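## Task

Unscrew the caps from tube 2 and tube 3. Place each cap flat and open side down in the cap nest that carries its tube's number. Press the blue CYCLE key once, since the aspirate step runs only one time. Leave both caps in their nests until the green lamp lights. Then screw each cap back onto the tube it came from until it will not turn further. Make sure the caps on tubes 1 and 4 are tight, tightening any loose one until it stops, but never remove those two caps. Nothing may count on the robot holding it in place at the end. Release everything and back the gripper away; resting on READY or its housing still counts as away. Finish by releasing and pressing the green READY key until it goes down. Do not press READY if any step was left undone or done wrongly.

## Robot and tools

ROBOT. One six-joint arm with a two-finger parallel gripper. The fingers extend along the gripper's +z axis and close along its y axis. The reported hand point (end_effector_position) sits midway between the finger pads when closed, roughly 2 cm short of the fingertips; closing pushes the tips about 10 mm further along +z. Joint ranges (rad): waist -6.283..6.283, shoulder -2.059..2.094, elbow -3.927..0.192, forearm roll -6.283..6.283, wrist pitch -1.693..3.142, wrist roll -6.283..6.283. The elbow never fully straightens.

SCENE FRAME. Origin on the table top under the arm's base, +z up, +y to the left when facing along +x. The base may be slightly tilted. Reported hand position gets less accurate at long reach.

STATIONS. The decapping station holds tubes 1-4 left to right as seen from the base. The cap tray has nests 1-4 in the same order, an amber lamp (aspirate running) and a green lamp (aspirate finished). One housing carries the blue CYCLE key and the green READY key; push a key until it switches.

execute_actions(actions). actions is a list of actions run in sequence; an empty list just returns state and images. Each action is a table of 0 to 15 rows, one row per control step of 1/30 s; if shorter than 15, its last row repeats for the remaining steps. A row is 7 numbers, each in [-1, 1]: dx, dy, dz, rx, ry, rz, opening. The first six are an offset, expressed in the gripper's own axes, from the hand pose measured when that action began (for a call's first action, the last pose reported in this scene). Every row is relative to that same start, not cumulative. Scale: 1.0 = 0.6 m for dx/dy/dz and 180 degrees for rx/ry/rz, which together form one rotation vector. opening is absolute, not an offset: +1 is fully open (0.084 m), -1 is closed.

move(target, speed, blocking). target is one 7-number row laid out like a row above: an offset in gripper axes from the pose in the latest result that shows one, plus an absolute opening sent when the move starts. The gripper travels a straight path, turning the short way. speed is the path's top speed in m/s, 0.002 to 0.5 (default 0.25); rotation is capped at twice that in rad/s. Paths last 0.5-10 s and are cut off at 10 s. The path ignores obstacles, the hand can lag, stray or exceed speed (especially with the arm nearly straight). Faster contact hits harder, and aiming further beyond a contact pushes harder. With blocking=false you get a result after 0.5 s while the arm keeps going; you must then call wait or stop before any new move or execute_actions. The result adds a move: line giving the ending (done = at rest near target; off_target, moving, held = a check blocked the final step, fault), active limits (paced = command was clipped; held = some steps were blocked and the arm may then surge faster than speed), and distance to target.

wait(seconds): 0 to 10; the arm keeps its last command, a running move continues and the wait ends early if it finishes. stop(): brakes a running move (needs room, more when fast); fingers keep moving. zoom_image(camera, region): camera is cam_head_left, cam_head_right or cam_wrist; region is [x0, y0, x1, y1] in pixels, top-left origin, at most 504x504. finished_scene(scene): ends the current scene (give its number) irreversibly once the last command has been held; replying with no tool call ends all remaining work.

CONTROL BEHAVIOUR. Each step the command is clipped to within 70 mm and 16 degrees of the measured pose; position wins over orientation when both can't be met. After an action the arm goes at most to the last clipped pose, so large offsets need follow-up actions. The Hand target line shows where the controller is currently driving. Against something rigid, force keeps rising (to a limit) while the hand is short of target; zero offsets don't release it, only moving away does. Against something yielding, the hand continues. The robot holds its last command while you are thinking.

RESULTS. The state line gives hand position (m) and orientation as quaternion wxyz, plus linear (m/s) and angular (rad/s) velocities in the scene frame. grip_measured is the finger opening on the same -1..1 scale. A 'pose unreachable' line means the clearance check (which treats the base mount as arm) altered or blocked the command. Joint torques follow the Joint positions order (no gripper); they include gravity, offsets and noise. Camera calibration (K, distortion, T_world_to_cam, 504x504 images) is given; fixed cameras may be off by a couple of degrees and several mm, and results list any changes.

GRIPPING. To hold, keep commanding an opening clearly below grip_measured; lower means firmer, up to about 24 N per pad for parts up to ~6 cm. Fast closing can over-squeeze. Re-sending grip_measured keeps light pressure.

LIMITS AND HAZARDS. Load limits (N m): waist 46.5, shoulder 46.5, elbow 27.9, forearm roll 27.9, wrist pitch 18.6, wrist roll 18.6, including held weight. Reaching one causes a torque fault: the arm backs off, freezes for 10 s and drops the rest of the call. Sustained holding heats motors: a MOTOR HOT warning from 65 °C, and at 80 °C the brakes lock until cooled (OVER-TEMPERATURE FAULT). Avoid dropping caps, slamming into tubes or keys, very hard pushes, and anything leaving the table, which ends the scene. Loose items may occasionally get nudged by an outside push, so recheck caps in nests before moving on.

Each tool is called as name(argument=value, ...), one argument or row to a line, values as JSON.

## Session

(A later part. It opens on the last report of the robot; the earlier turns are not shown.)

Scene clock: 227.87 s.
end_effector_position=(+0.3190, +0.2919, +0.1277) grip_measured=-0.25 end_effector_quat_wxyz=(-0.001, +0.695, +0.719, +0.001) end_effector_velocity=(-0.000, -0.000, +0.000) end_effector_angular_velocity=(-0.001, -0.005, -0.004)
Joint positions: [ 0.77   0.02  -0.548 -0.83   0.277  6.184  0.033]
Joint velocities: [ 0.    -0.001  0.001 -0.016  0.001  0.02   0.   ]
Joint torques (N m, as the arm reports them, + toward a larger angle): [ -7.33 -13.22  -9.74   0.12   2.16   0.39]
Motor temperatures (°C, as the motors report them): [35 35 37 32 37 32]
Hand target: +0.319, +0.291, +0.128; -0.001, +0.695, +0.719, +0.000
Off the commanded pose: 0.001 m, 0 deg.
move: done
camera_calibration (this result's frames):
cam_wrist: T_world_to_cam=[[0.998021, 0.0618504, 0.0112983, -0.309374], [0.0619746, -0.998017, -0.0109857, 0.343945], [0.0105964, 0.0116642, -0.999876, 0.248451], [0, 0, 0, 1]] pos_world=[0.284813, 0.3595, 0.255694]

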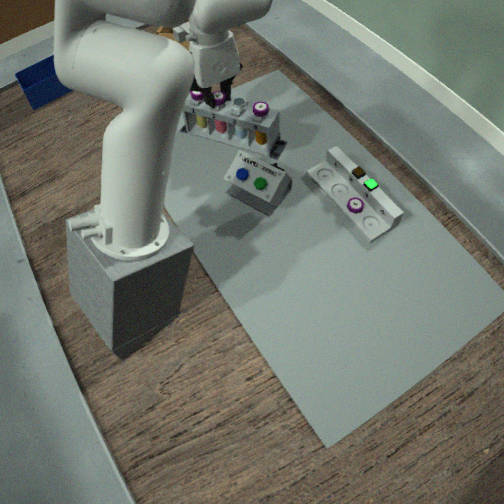

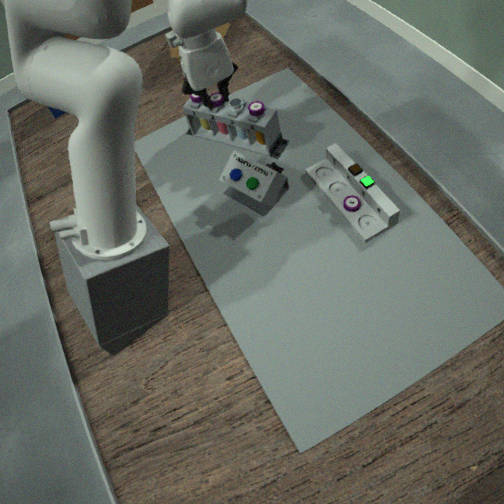

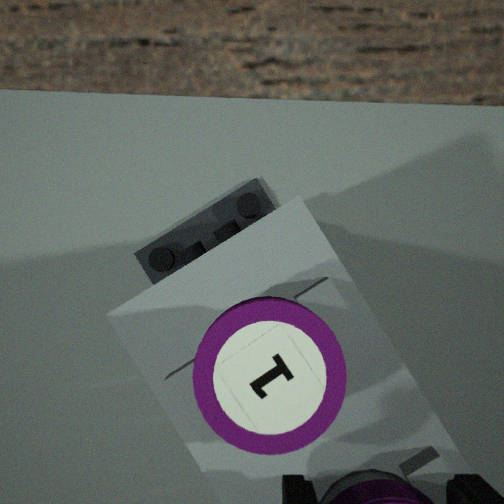

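move(
  target=[0,0,0,0,0,0,-0.05],
)

move(
  target=[0,0,-0.126,0,0,-0.04,-0.05],
)

Scene clock: 231.07 s.
end_effector_position=(+0.3186, +0.2914, +0.1274) grip_measured=-0.06 end_effector_quat_wxyz=(-0.001, +0.695, +0.719, -0.000) end_effector_velocity=(-0.000, +0.002, +0.001) end_effector_angular_velocity=(+0.004, -0.001, +0.002)
Joint positions: [ 0.769  0.02  -0.548 -0.83   0.277  6.184  0.041]
Joint velocities: [ 0.002 -0.    -0.001 -0.    -0.003 -0.    -0.   ]
Joint torques (N m, as the arm reports them, + toward a larger angle): [  4.67 -17.8   -7.3   -0.07  -1.54   0.06]
Motor temperatures (°C, as the motors report them): [35 35 37 32 37 32]
Hand target: +0.319, +0.292, +0.128; -0.001, +0.695, +0.719, +0.001
Off the commanded pose: 0.001 m, 0 deg.
move: done
camera_calibration (this result's frames):
cam_wrist: T_world_to_cam=[[0.998037, 0.0617669, 0.0102995, -0.308799], [0.061867, -0.998037, -0.00970862, 0.343301], [0.0096796, 0.0103268, -0.9999, 0.248773], [0, 0, 0, 1]] pos_world=[0.284546, 0.359131, 0.255262]

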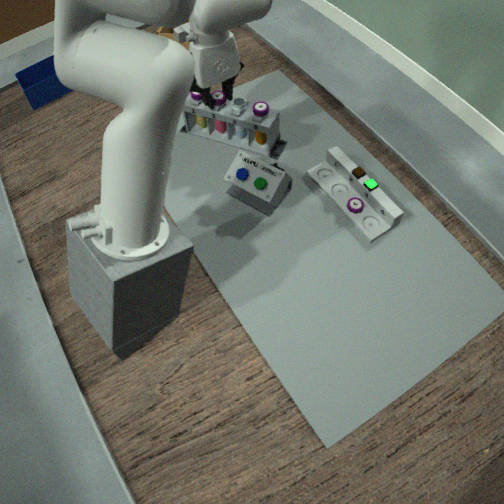

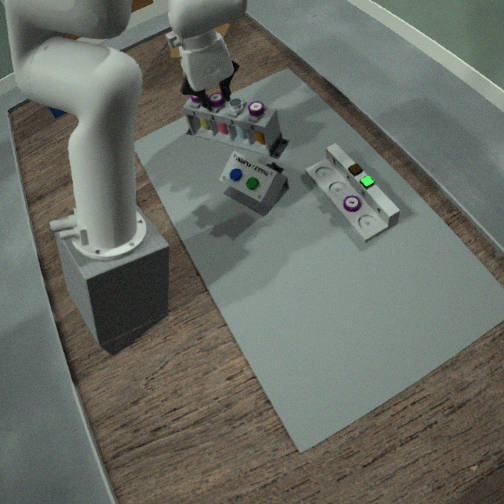

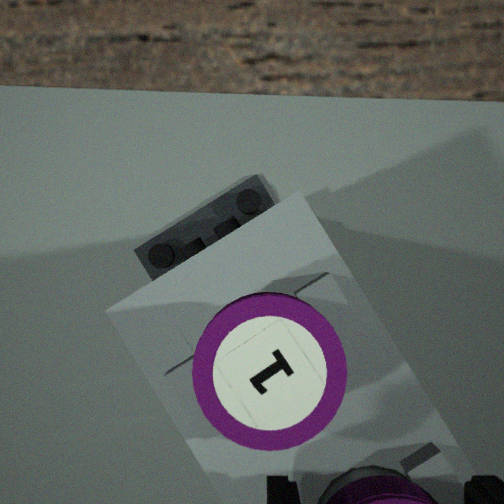

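Scene clock: 231.93 s.
end_effector_position=(+0.3184, +0.2912, +0.2026) grip_measured=-0.06 end_effector_quat_wxyz=(-0.001, +0.648, +0.762, -0.000) end_effector_velocity=(+0.002, +0.001, +0.002) end_effector_angular_velocity=(+0.003, -0.002, -0.001)
Joint positions: [ 0.877 -0.267 -0.479 -0.524  0.489  5.825  0.041]
Joint velocities: [ 0.001 -0.003 -0.003  0.003  0.002 -0.003 -0.   ]
Joint torques (N m, as the arm reports them, + toward a larger angle): [  3.78 -16.25 -11.45  -0.15  -1.56   0.11]
Motor temperatures (°C, as the motors report them): [35 35 37 32 37 32]
Hand target: +0.319, +0.292, +0.203; -0.001, +0.648, +0.762, +0.000
Off the commanded pose: 0.001 m, 0 deg.
move: done
camera_calibration (this result's frames):
cam_wrist: T_world_to_cam=[[0.982389, 0.186606, 0.00949146, -0.340509], [0.186695, -0.982371, -0.00956401, 0.299578], [0.00753944, 0.0111676, -0.999909, 0.324436], [0, 0, 0, 1]] pos_world=[0.276137, 0.354215, 0.330504]

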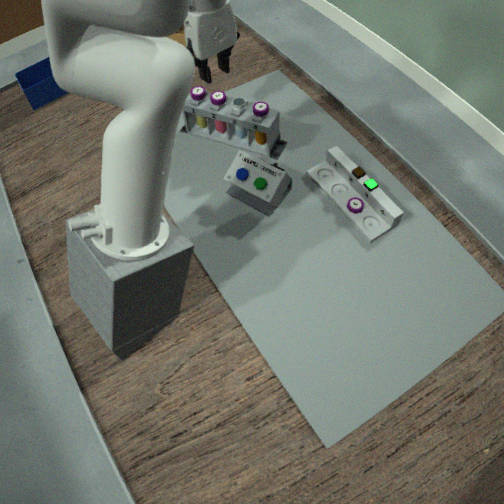

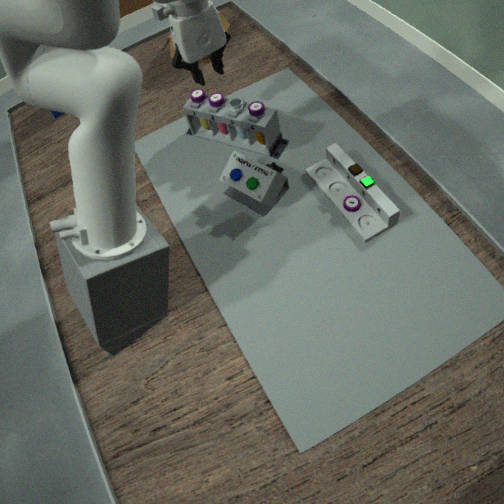

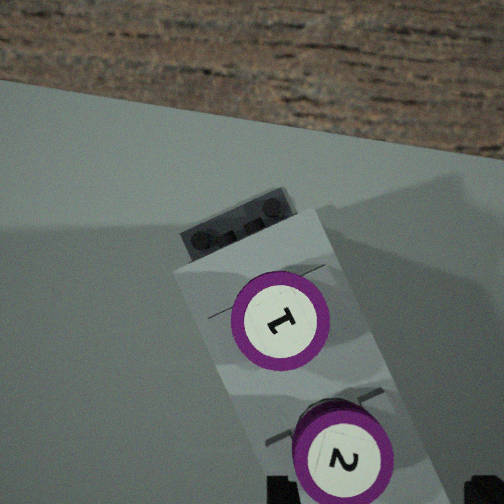

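move(
  target=[-0.62,0.1075,0,0,0,-0.73,0.05],
  speed=0.5,
)

move(
  target=[0,0,0.05,0,0,-0.73,0.05],
  speed=0.5,
)

Scene clock: 239.50 s.
end_effector_position=(+0.4428, -0.0668, +0.2037) grip_measured=+0.04 end_effector_quat_wxyz=(-0.000, -0.428, +0.904, -0.003) end_effector_velocity=(+0.000, -0.000, +0.000) end_effector_angular_velocity=(+0.003, +0.000, +0.002)
Joint positions: [-0.166 -0.331 -0.469  0.319  0.448  1.79   0.046]
Joint velocities: [-0.002  0.001 -0.002  0.008  0.003 -0.011  0.   ]
Joint torques (N m, as the arm reports them, + toward a larger angle): [ -1.65 -16.14 -11.6   -0.16  -1.53   0.07]
Motor temperatures (°C, as the motors report them): [35 35 37 32 37 32]
Hand target: +0.443, -0.067, +0.204; -0.000, -0.428, +0.904, -0.003
Off the commanded pose: 0.002 m, 0 deg.
move: done
camera_calibration (this result's frames):
cam_wrist: T_world_to_cam=[[-0.790505, 0.612416, 0.00689494, 0.418117], [0.612334, 0.790523, -0.0109935, -0.145134], [-0.0121832, -0.0044684, -0.999916, 0.336326], [0, 0, 0, 1]] pos_world=[0.423492, -0.139827, 0.331819]

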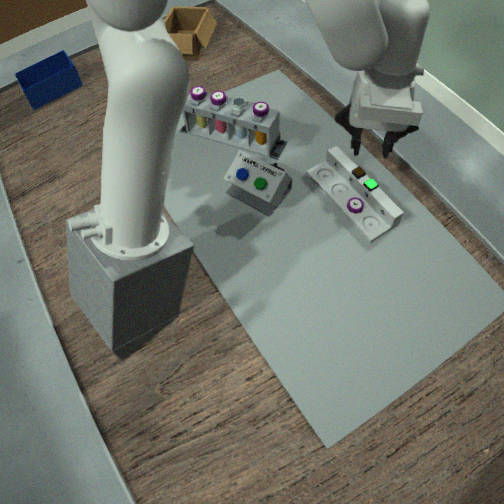

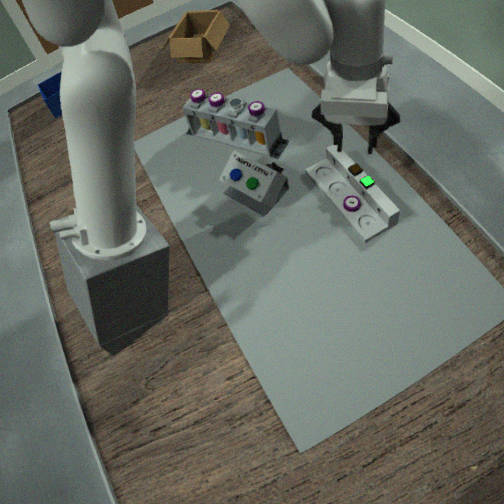

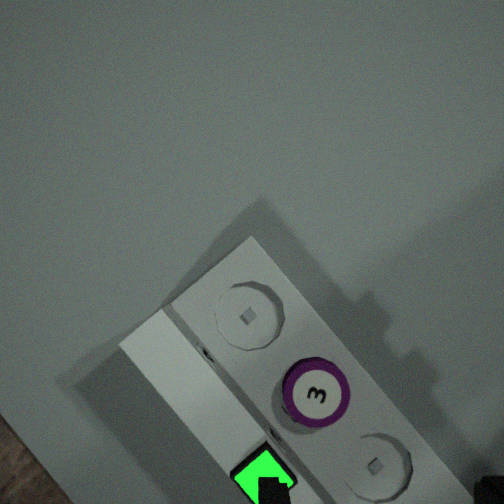

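Scene clock: 242.33 s.
end_effector_position=(+0.4428, -0.0671, +0.1737) grip_measured=+0.04 end_effector_quat_wxyz=(+0.003, +1.000, +0.018, +0.001) end_effector_velocity=(+0.000, +0.000, +0.000) end_effector_angular_velocity=(+0.003, -0.001, +0.004)
Joint positions: [-0.139 -0.22  -0.477  0.38   0.345 -0.548  0.046]
Joint velocities: [-0.    -0.    -0.     0.008  0.001 -0.012 -0.   ]
Joint torques (N m, as the arm reports them, + toward a larger angle): [ -1.68 -17.53 -10.27  -0.31  -1.58   0.21]
Motor temperatures (°C, as the motors report them): [35 35 37 32 37 32]
Hand target: +0.443, -0.067, +0.174; +0.003, +1.000, +0.018, +0.001
Off the commanded pose: 0.000 m, 0 deg.
move: done
camera_calibration (this result's frames):
cam_wrist: T_world_to_cam=[[0.0628731, -0.997865, 0.0176754, -0.0693247], [-0.997961, -0.0630549, -0.00992399, 0.510342], [0.0110173, -0.0170154, -0.999795, 0.295193], [0, 0, 0, 1]] pos_world=[0.510407, -0.0319743, 0.301423]

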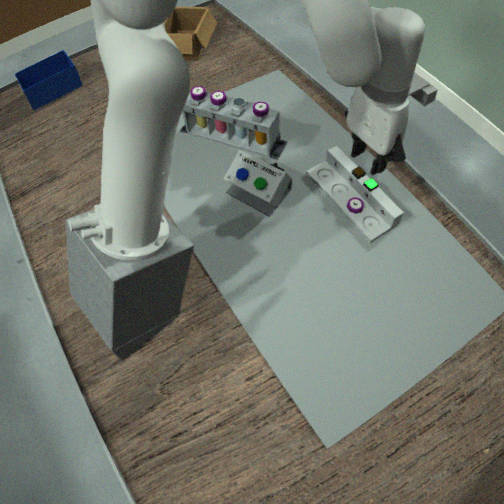

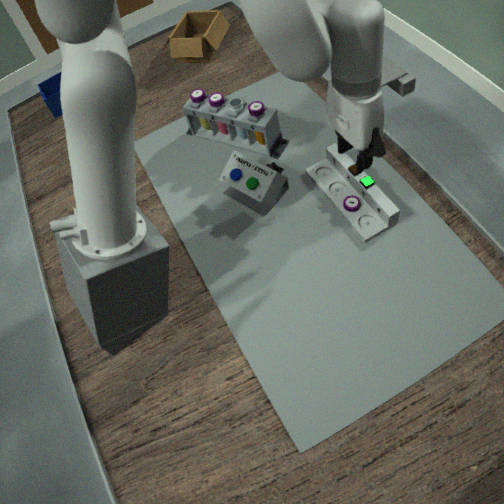

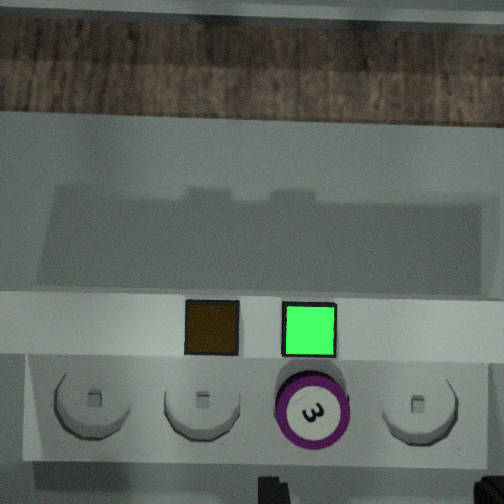

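move(
  target=[-0.0015,-0.003,0.2295,0.002,0,0,0.05],
  speed=0.15,
)

move(
  target=[0,0,0,0,0,0,-0.7],
)

move(
  target=[0,0,-0.27,0,0,0,-0.7],
)

move(
  target=[-0.137,-0.528,0,0,0,-0.85,-0.7],
  speed=0.5,
)

move(
  target=[0,0,0,0,0,-0.85,-0.7],
  speed=0.5,
)

Scene clock: 247.77 s.
end_effector_position=(+0.4412, -0.0663, +0.0360) grip_measured=+0.04 end_effector_quat_wxyz=(+0.001, +1.000, +0.018, -0.001) end_effector_velocity=(-0.001, -0.000, -0.001) end_effector_angular_velocity=(+0.004, -0.014, +0.002)
Joint positions: [ 0.024  0.343 -0.754  1.23   0.073 -1.265  0.046]
Joint velocities: [ 0.005  0.006 -0.013  0.113 -0.    -0.111  0.   ]
Joint torques (N m, as the arm reports them, + toward a larger angle): [ -2.09 -22.37  -4.36  -0.12  -1.43   0.13]
Motor temperatures (°C, as the motors report them): [35 35 37 32 37 32]
Hand target: +0.441, -0.066, +0.036; +0.001, +1.000, +0.018, -0.000
Off the commanded pose: 0.001 m, 0 deg.
move: done
camera_calibration (this result's frames):
cam_wrist: T_world_to_cam=[[0.0623582, -0.997966, 0.0132377, -0.0656513], [-0.998023, -0.0624551, -0.00704222, 0.507412], [0.00785466, -0.0127724, -0.999888, 0.159249], [0, 0, 0, 1]] pos_world=[0.509252, -0.0317933, 0.163674]

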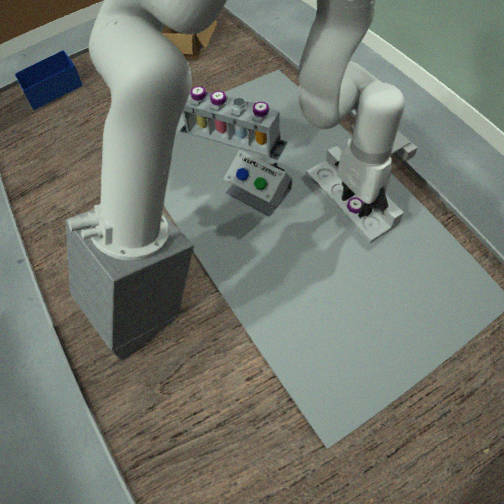

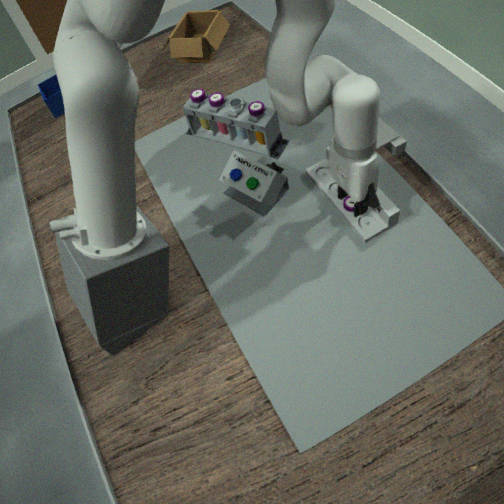

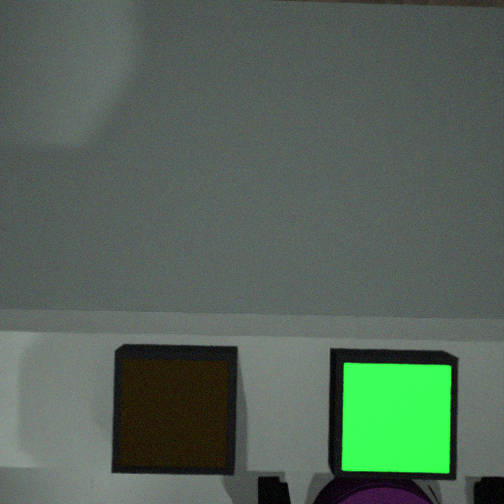

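Scene clock: 248.27 s.
end_effector_position=(+0.4413, -0.0663, +0.0361) grip_measured=-0.26 end_effector_quat_wxyz=(+0.001, +1.000, +0.018, -0.000) end_effector_velocity=(-0.000, +0.001, -0.000) end_effector_angular_velocity=(+0.001, +0.001, +0.001)
Joint positions: [ 0.024  0.343 -0.754  1.23   0.073 -1.265  0.033]
Joint velocities: [0.001 0.    0.    0.    0.001 0.    0.   ]
Joint torques (N m, as the arm reports them, + toward a larger angle): [ -1.89 -22.06  -4.32  -0.26  -1.37   0.01]
Motor temperatures (°C, as the motors report them): [35 35 37 32 37 32]
Hand target: +0.441, -0.066, +0.036; +0.001, +1.000, +0.018, -0.001
Off the commanded pose: 0.000 m, 0 deg.
move: done
camera_calibration (this result's frames):
cam_wrist: T_world_to_cam=[[0.0623755, -0.997964, 0.013286, -0.0656741], [-0.998021, -0.0624746, -0.00717684, 0.507479], [0.00799226, -0.012812, -0.999886, 0.159225], [0, 0, 0, 1]] pos_world=[0.509298, -0.0317959, 0.163722]

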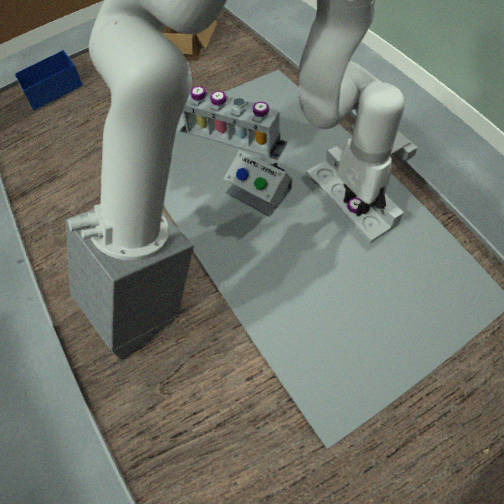

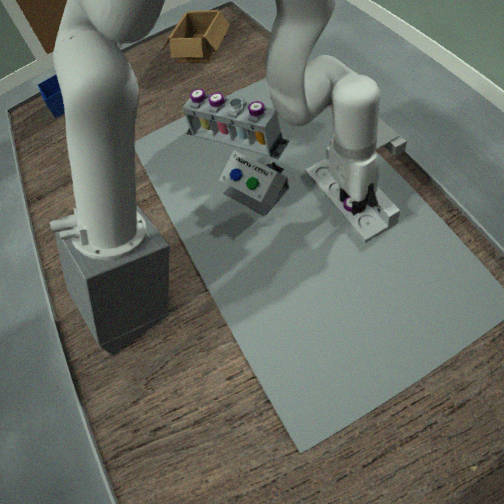

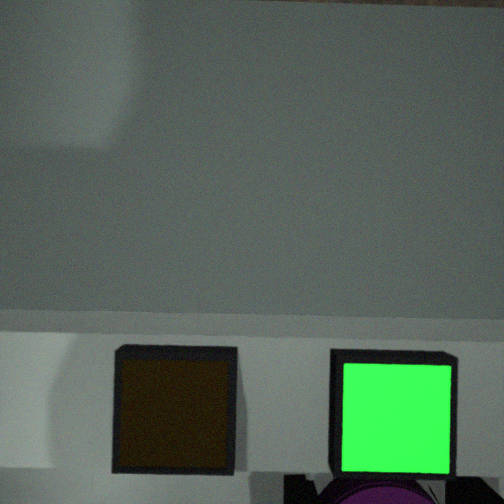

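Scene clock: 249.47 s.
end_effector_position=(+0.4418, -0.0659, +0.1977) grip_measured=-0.26 end_effector_quat_wxyz=(-0.001, +1.000, +0.018, -0.000) end_effector_velocity=(+0.002, -0.001, +0.003) end_effector_angular_velocity=(-0.004, -0.004, -0.001)
Joint positions: [-0.161 -0.311 -0.469  0.339  0.433 -0.52   0.033]
Joint velocities: [-0.001 -0.005 -0.004 -0.011  0.003  0.011 -0.   ]
Joint torques (N m, as the arm reports them, + toward a larger angle): [ -1.75 -16.72 -11.38   0.    -1.56   0.13]
Motor temperatures (°C, as the motors report them): [35 35 37 32 37 32]
Hand target: +0.442, -0.066, +0.198; -0.000, +1.000, +0.018, +0.000
Off the commanded pose: 0.001 m, 0 deg.
move: done
camera_calibration (this result's frames):
cam_wrist: T_world_to_cam=[[0.0627511, -0.997972, 0.0106871, -0.0671096], [-0.997993, -0.0628367, -0.00787107, 0.509272], [0.00852665, -0.0101717, -0.999912, 0.320759], [0, 0, 0, 1]] pos_world=[0.509726, -0.0317099, 0.325457]

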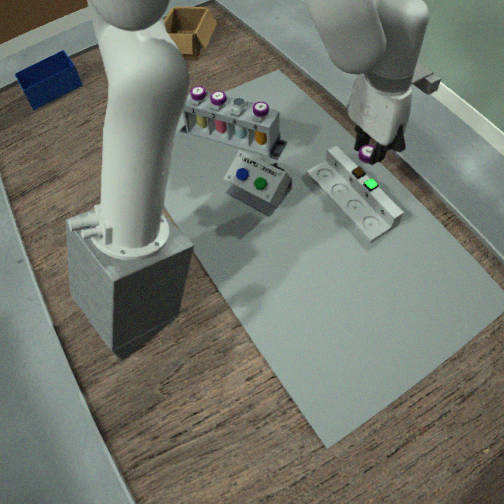

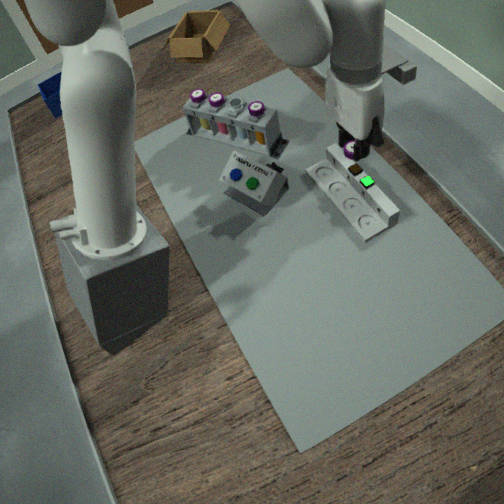

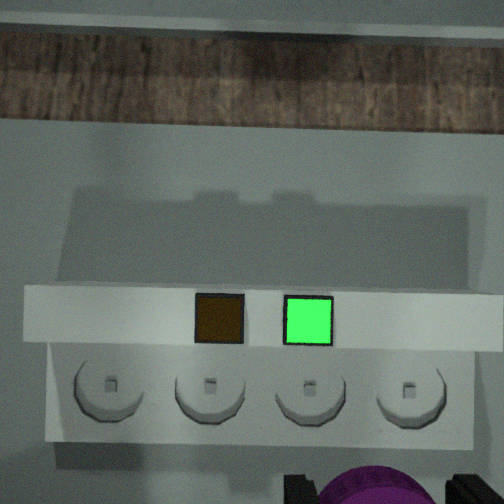

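Scene clock: 252.63 s.
end_effector_position=(+0.3477, +0.2489, +0.1988) grip_measured=-0.26 end_effector_quat_wxyz=(-0.003, +0.217, +0.976, +0.003) end_effector_velocity=(+0.000, +0.001, +0.000) end_effector_angular_velocity=(+0.001, -0.000, +0.004)
Joint positions: [ 0.73  -0.32  -0.43  -0.444  0.441 -1.641  0.033]
Joint velocities: [ 0.001  0.    -0.001  0.001 -0.    -0.004  0.   ]
Joint torques (N m, as the arm reports them, + toward a larger angle): [  2.91 -15.83 -11.2   -0.25  -1.55   0.14]
Motor temperatures (°C, as the motors report them): [35 35 37 32 37 32]
Hand target: +0.348, +0.249, +0.199; -0.003, +0.216, +0.976, +0.003
Off the commanded pose: 0.002 m, 0 deg.
move: done
camera_calibration (this result's frames):
cam_wrist: T_world_to_cam=[[0.398964, 0.916824, 0.0161548, -0.34161], [0.91694, -0.398757, -0.0146391, -0.145685], [-0.00697964, 0.0206535, -0.999762, 0.323536], [0, 0, 0, 1]] pos_world=[0.272132, 0.248421, 0.326845]

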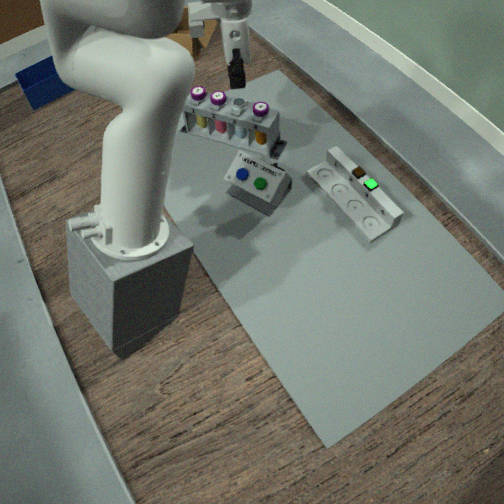

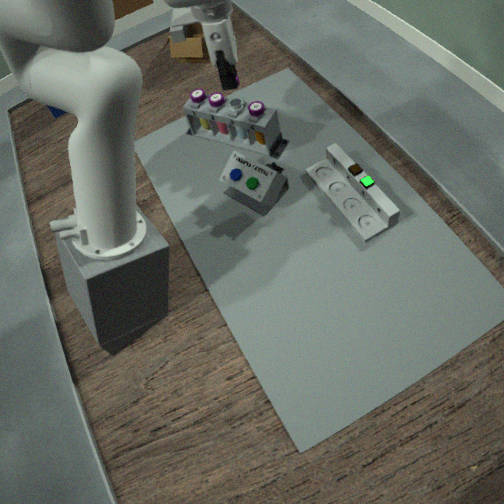

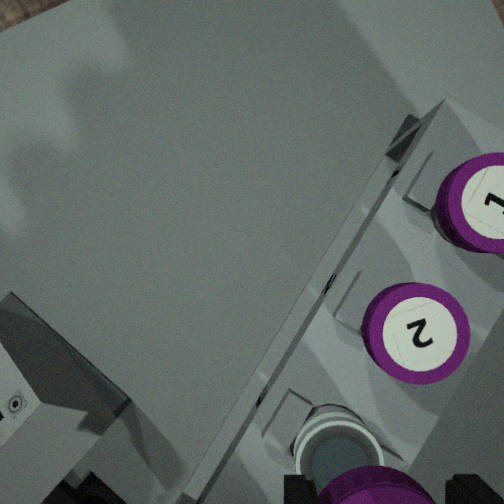

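Scene clock: 255.83 s.
end_effector_position=(+0.3477, +0.2489, +0.1988) grip_measured=-0.26 end_effector_quat_wxyz=(-0.002, +0.899, -0.439, -0.003) end_effector_velocity=(-0.000, +0.000, -0.000) end_effector_angular_velocity=(+0.001, +0.003, +0.004)
Joint positions: [ 0.73  -0.32  -0.43  -0.444  0.441 -4.31   0.033]
Joint velocities: [ 0.     0.001 -0.     0.007  0.    -0.01   0.   ]
Joint torques (N m, as the arm reports them, + toward a larger angle): [  2.97 -15.66 -11.31  -0.29  -1.52   0.1 ]
Motor temperatures (°C, as the motors report them): [35 35 37 32 37 32]
Hand target: +0.348, +0.249, +0.199; -0.002, +0.899, -0.439, -0.003
Off the commanded pose: 0.000 m, 0 deg.
move: done
camera_calibration (this result's frames):
cam_wrist: T_world_to_cam=[[-0.77193, -0.635616, 0.0107853, 0.452992], [-0.635659, 0.77197, -0.000712568, 0.0999683], [-0.007873, -0.00740582, -0.999942, 0.330862], [0, 0, 0, 1]] pos_world=[0.415829, 0.213207, 0.326029]

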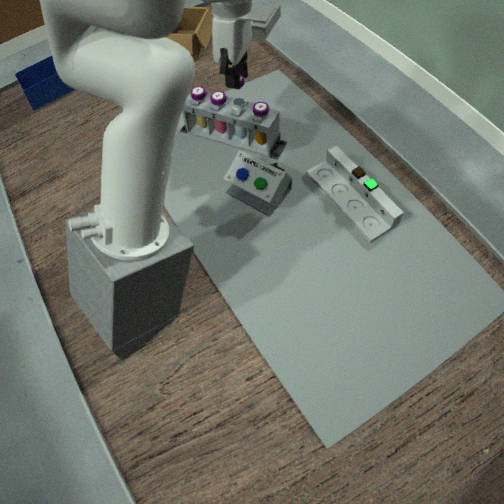

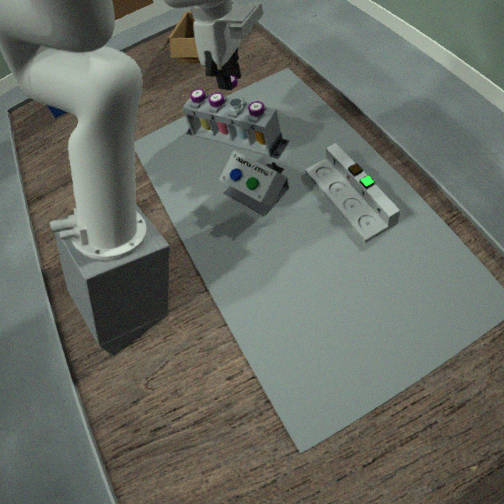

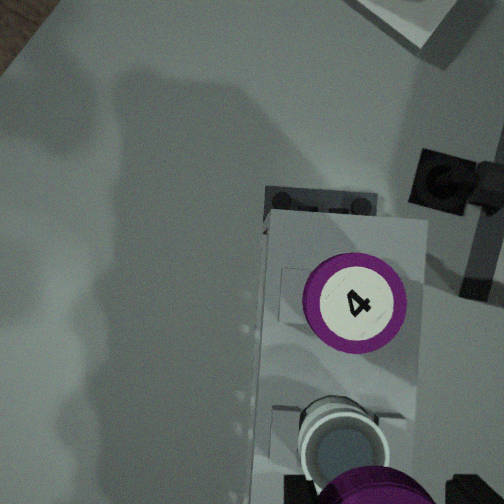

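move(
  target=[0.006,0,0.08,0,0.0023,0,-0.7],
  speed=0.15,
)

move(
  target=[0,0,0.015,0,0,0,-0.7],
  speed=0.008,
)

move(
  target=[0,0,0,0,0,0,-0.05],
)

move(
  target=[-0.0025,0,0.015,0,0,0,-0.05],
  speed=0.03,
)

Scene clock: 261.00 s.
end_effector_position=(+0.3500, +0.2463, +0.1510) grip_measured=-0.26 end_effector_quat_wxyz=(-0.001, +0.898, -0.439, +0.000) end_effector_velocity=(-0.002, -0.001, -0.001) end_effector_angular_velocity=(-0.003, +0.002, +0.001)
Joint positions: [ 0.658 -0.131 -0.463 -0.628  0.287 -4.176  0.033]
Joint velocities: [ 0.     0.002  0.002 -0.006  0.     0.006 -0.   ]
Joint torques (N m, as the arm reports them, + toward a larger angle): [  3.02 -17.59  -8.76  -0.27  -1.55  -0.03]
Motor temperatures (°C, as the motors report them): [35 35 37 32 37 32]
Hand target: +0.350, +0.246, +0.151; -0.000, +0.898, -0.439, +0.000
Off the commanded pose: 0.000 m, 0 deg.
move: done
camera_calibration (this result's frames):
cam_wrist: T_world_to_cam=[[-0.772078, -0.635444, 0.0103255, 0.453731], [-0.635522, 0.772039, -0.00824627, 0.104444], [-0.00273162, -0.0129288, -0.999913, 0.282616], [0, 0, 0, 1]] pos_world=[0.417464, 0.21134, 0.278768]

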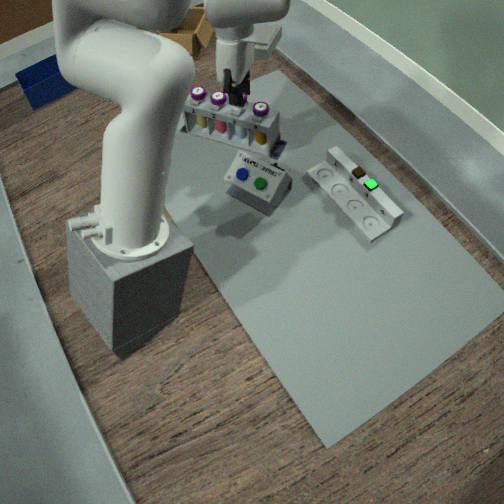

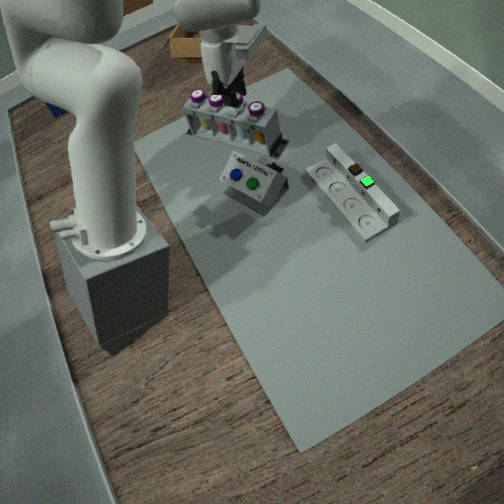

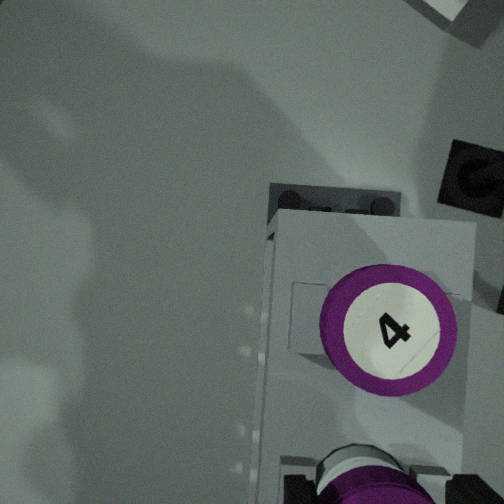

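Scene clock: 262.33 s.
end_effector_position=(+0.3508, +0.2469, +0.1424) grip_measured=-0.25 end_effector_quat_wxyz=(-0.002, +0.898, -0.439, +0.001) end_effector_velocity=(-0.001, -0.000, -0.000) end_effector_angular_velocity=(-0.001, +0.001, +0.001)
Joint positions: [ 0.645 -0.094 -0.476 -0.675  0.261 -4.14   0.033]
Joint velocities: [-0.     0.001  0.001 -0.003  0.     0.002 -0.   ]
Joint torques (N m, as the arm reports them, + toward a larger angle): [ 1.48 -9.38 -1.39 -0.3   0.74  0.14]
Motor temperatures (°C, as the motors report them): [35 35 37 32 37 32]
Hand target: +0.350, +0.246, +0.142; -0.001, +0.898, -0.439, +0.000
Off the commanded pose: 0.001 m, 0 deg.
move: done
camera_calibration (this result's frames):
cam_wrist: T_world_to_cam=[[-0.772239, -0.63528, 0.00816445, 0.455098], [-0.635331, 0.772198, -0.00804192, 0.104298], [-0.00119571, -0.0113974, -0.999934, 0.273156], [0, 0, 0, 1]] pos_world=[0.418035, 0.211689, 0.270261]

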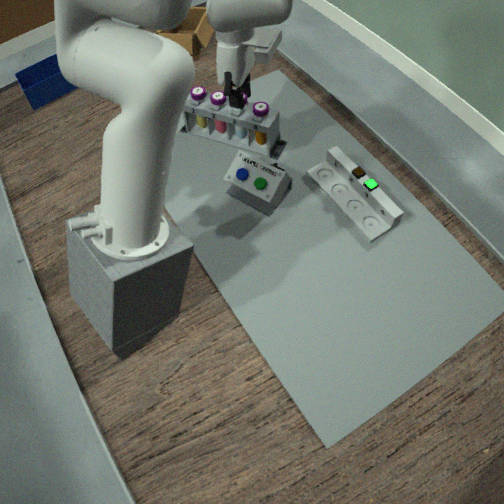

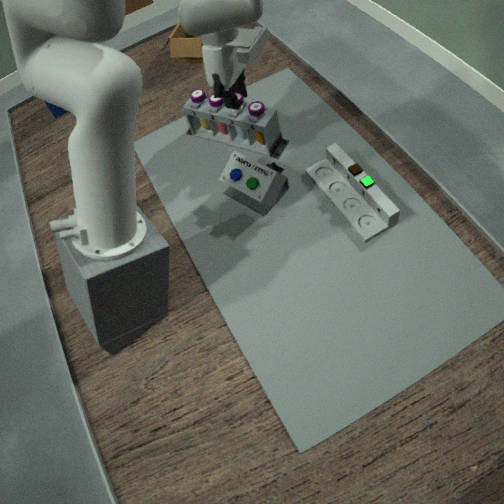

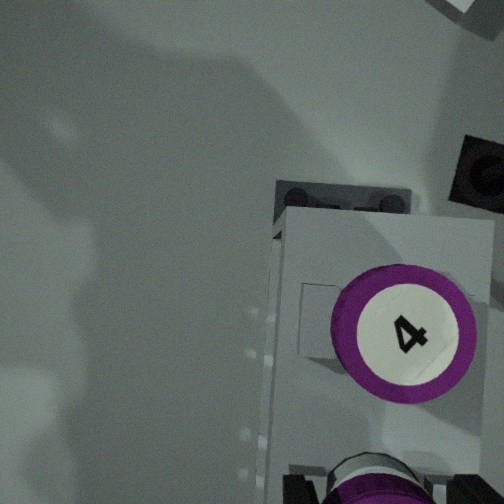

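Scene clock: 262.87 s.
end_effector_position=(+0.3504, +0.2466, +0.1421) grip_measured=-0.06 end_effector_quat_wxyz=(-0.001, +0.898, -0.439, +0.000) end_effector_velocity=(+0.002, +0.002, +0.002) end_effector_angular_velocity=(+0.005, -0.005, -0.000)
Joint positions: [ 0.645 -0.093 -0.475 -0.675  0.262 -4.14   0.041]
Joint velocities: [ 0.001 -0.002 -0.003  0.    -0.002  0.    -0.   ]
Joint torques (N m, as the arm reports them, + toward a larger angle): [  3.24 -18.12  -8.54  -0.24  -1.52   0.07]
Motor temperatures (°C, as the motors report them): [35 35 37 32 37 32]
Hand target: +0.351, +0.247, +0.142; -0.002, +0.898, -0.439, +0.001
Off the commanded pose: 0.000 m, 0 deg.
move: done
camera_calibration (this result's frames):
cam_wrist: T_world_to_cam=[[-0.772207, -0.635304, 0.00923826, 0.454516], [-0.635368, 0.772167, -0.00811136, 0.104325], [-0.0019803, -0.0121333, -0.999924, 0.273348], [0, 0, 0, 1]] pos_world=[0.417807, 0.211516, 0.269975]

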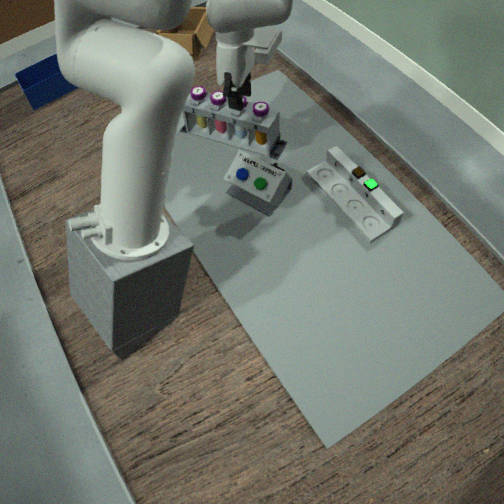

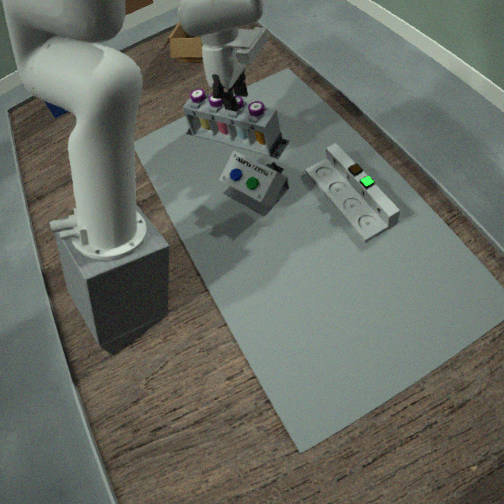

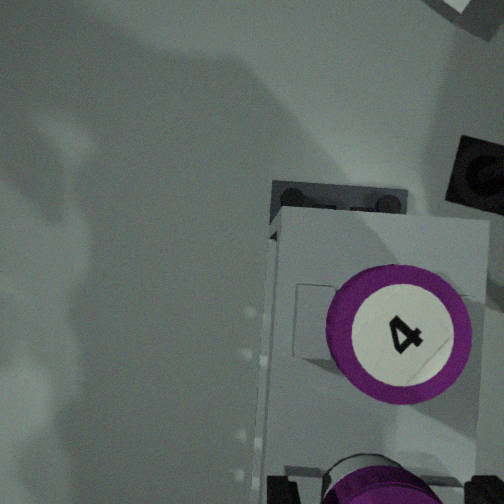

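Scene clock: 263.57 s.
end_effector_position=(+0.3495, +0.2478, +0.1332) grip_measured=-0.06 end_effector_quat_wxyz=(-0.001, +0.898, -0.439, +0.000) end_effector_velocity=(+0.001, +0.001, +0.000) end_effector_angular_velocity=(+0.003, -0.004, -0.001)
Joint positions: [ 0.635 -0.054 -0.49  -0.729  0.24  -4.092  0.041]
Joint velocities: [-0.001  0.001 -0.003 -0.007 -0.003  0.007 -0.   ]
Joint torques (N m, as the arm reports them, + toward a larger angle): [  3.27 -18.38  -7.89  -0.04  -1.54   0.07]
Motor temperatures (°C, as the motors report them): [35 35 37 32 37 32]
Hand target: +0.350, +0.248, +0.133; -0.001, +0.898, -0.439, +0.000
Off the commanded pose: 0.000 m, 0 deg.
move: done
camera_calibration (this result's frames):
cam_wrist: T_world_to_cam=[[-0.772204, -0.635306, 0.00937655, 0.454607], [-0.635372, 0.772164, -0.00806178, 0.102768], [-0.00211854, -0.0121829, -0.999924, 0.264438], [0, 0, 0, 1]] pos_world=[0.416906, 0.212683, 0.260984]

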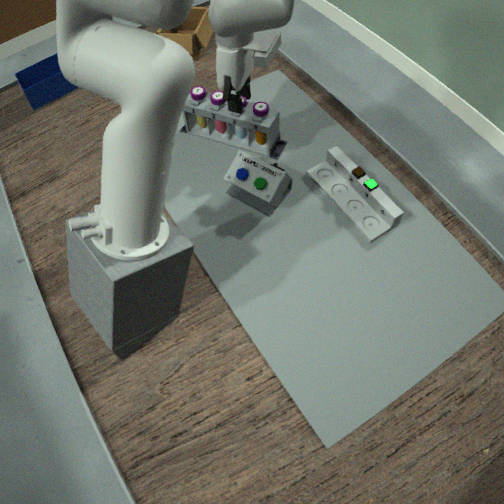

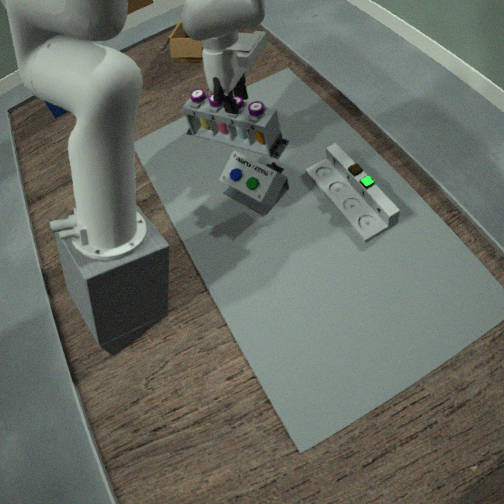

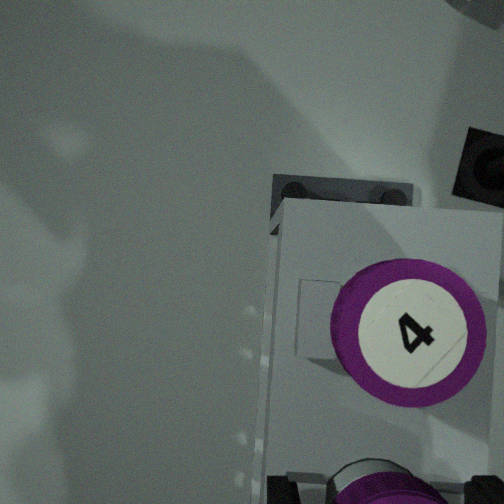

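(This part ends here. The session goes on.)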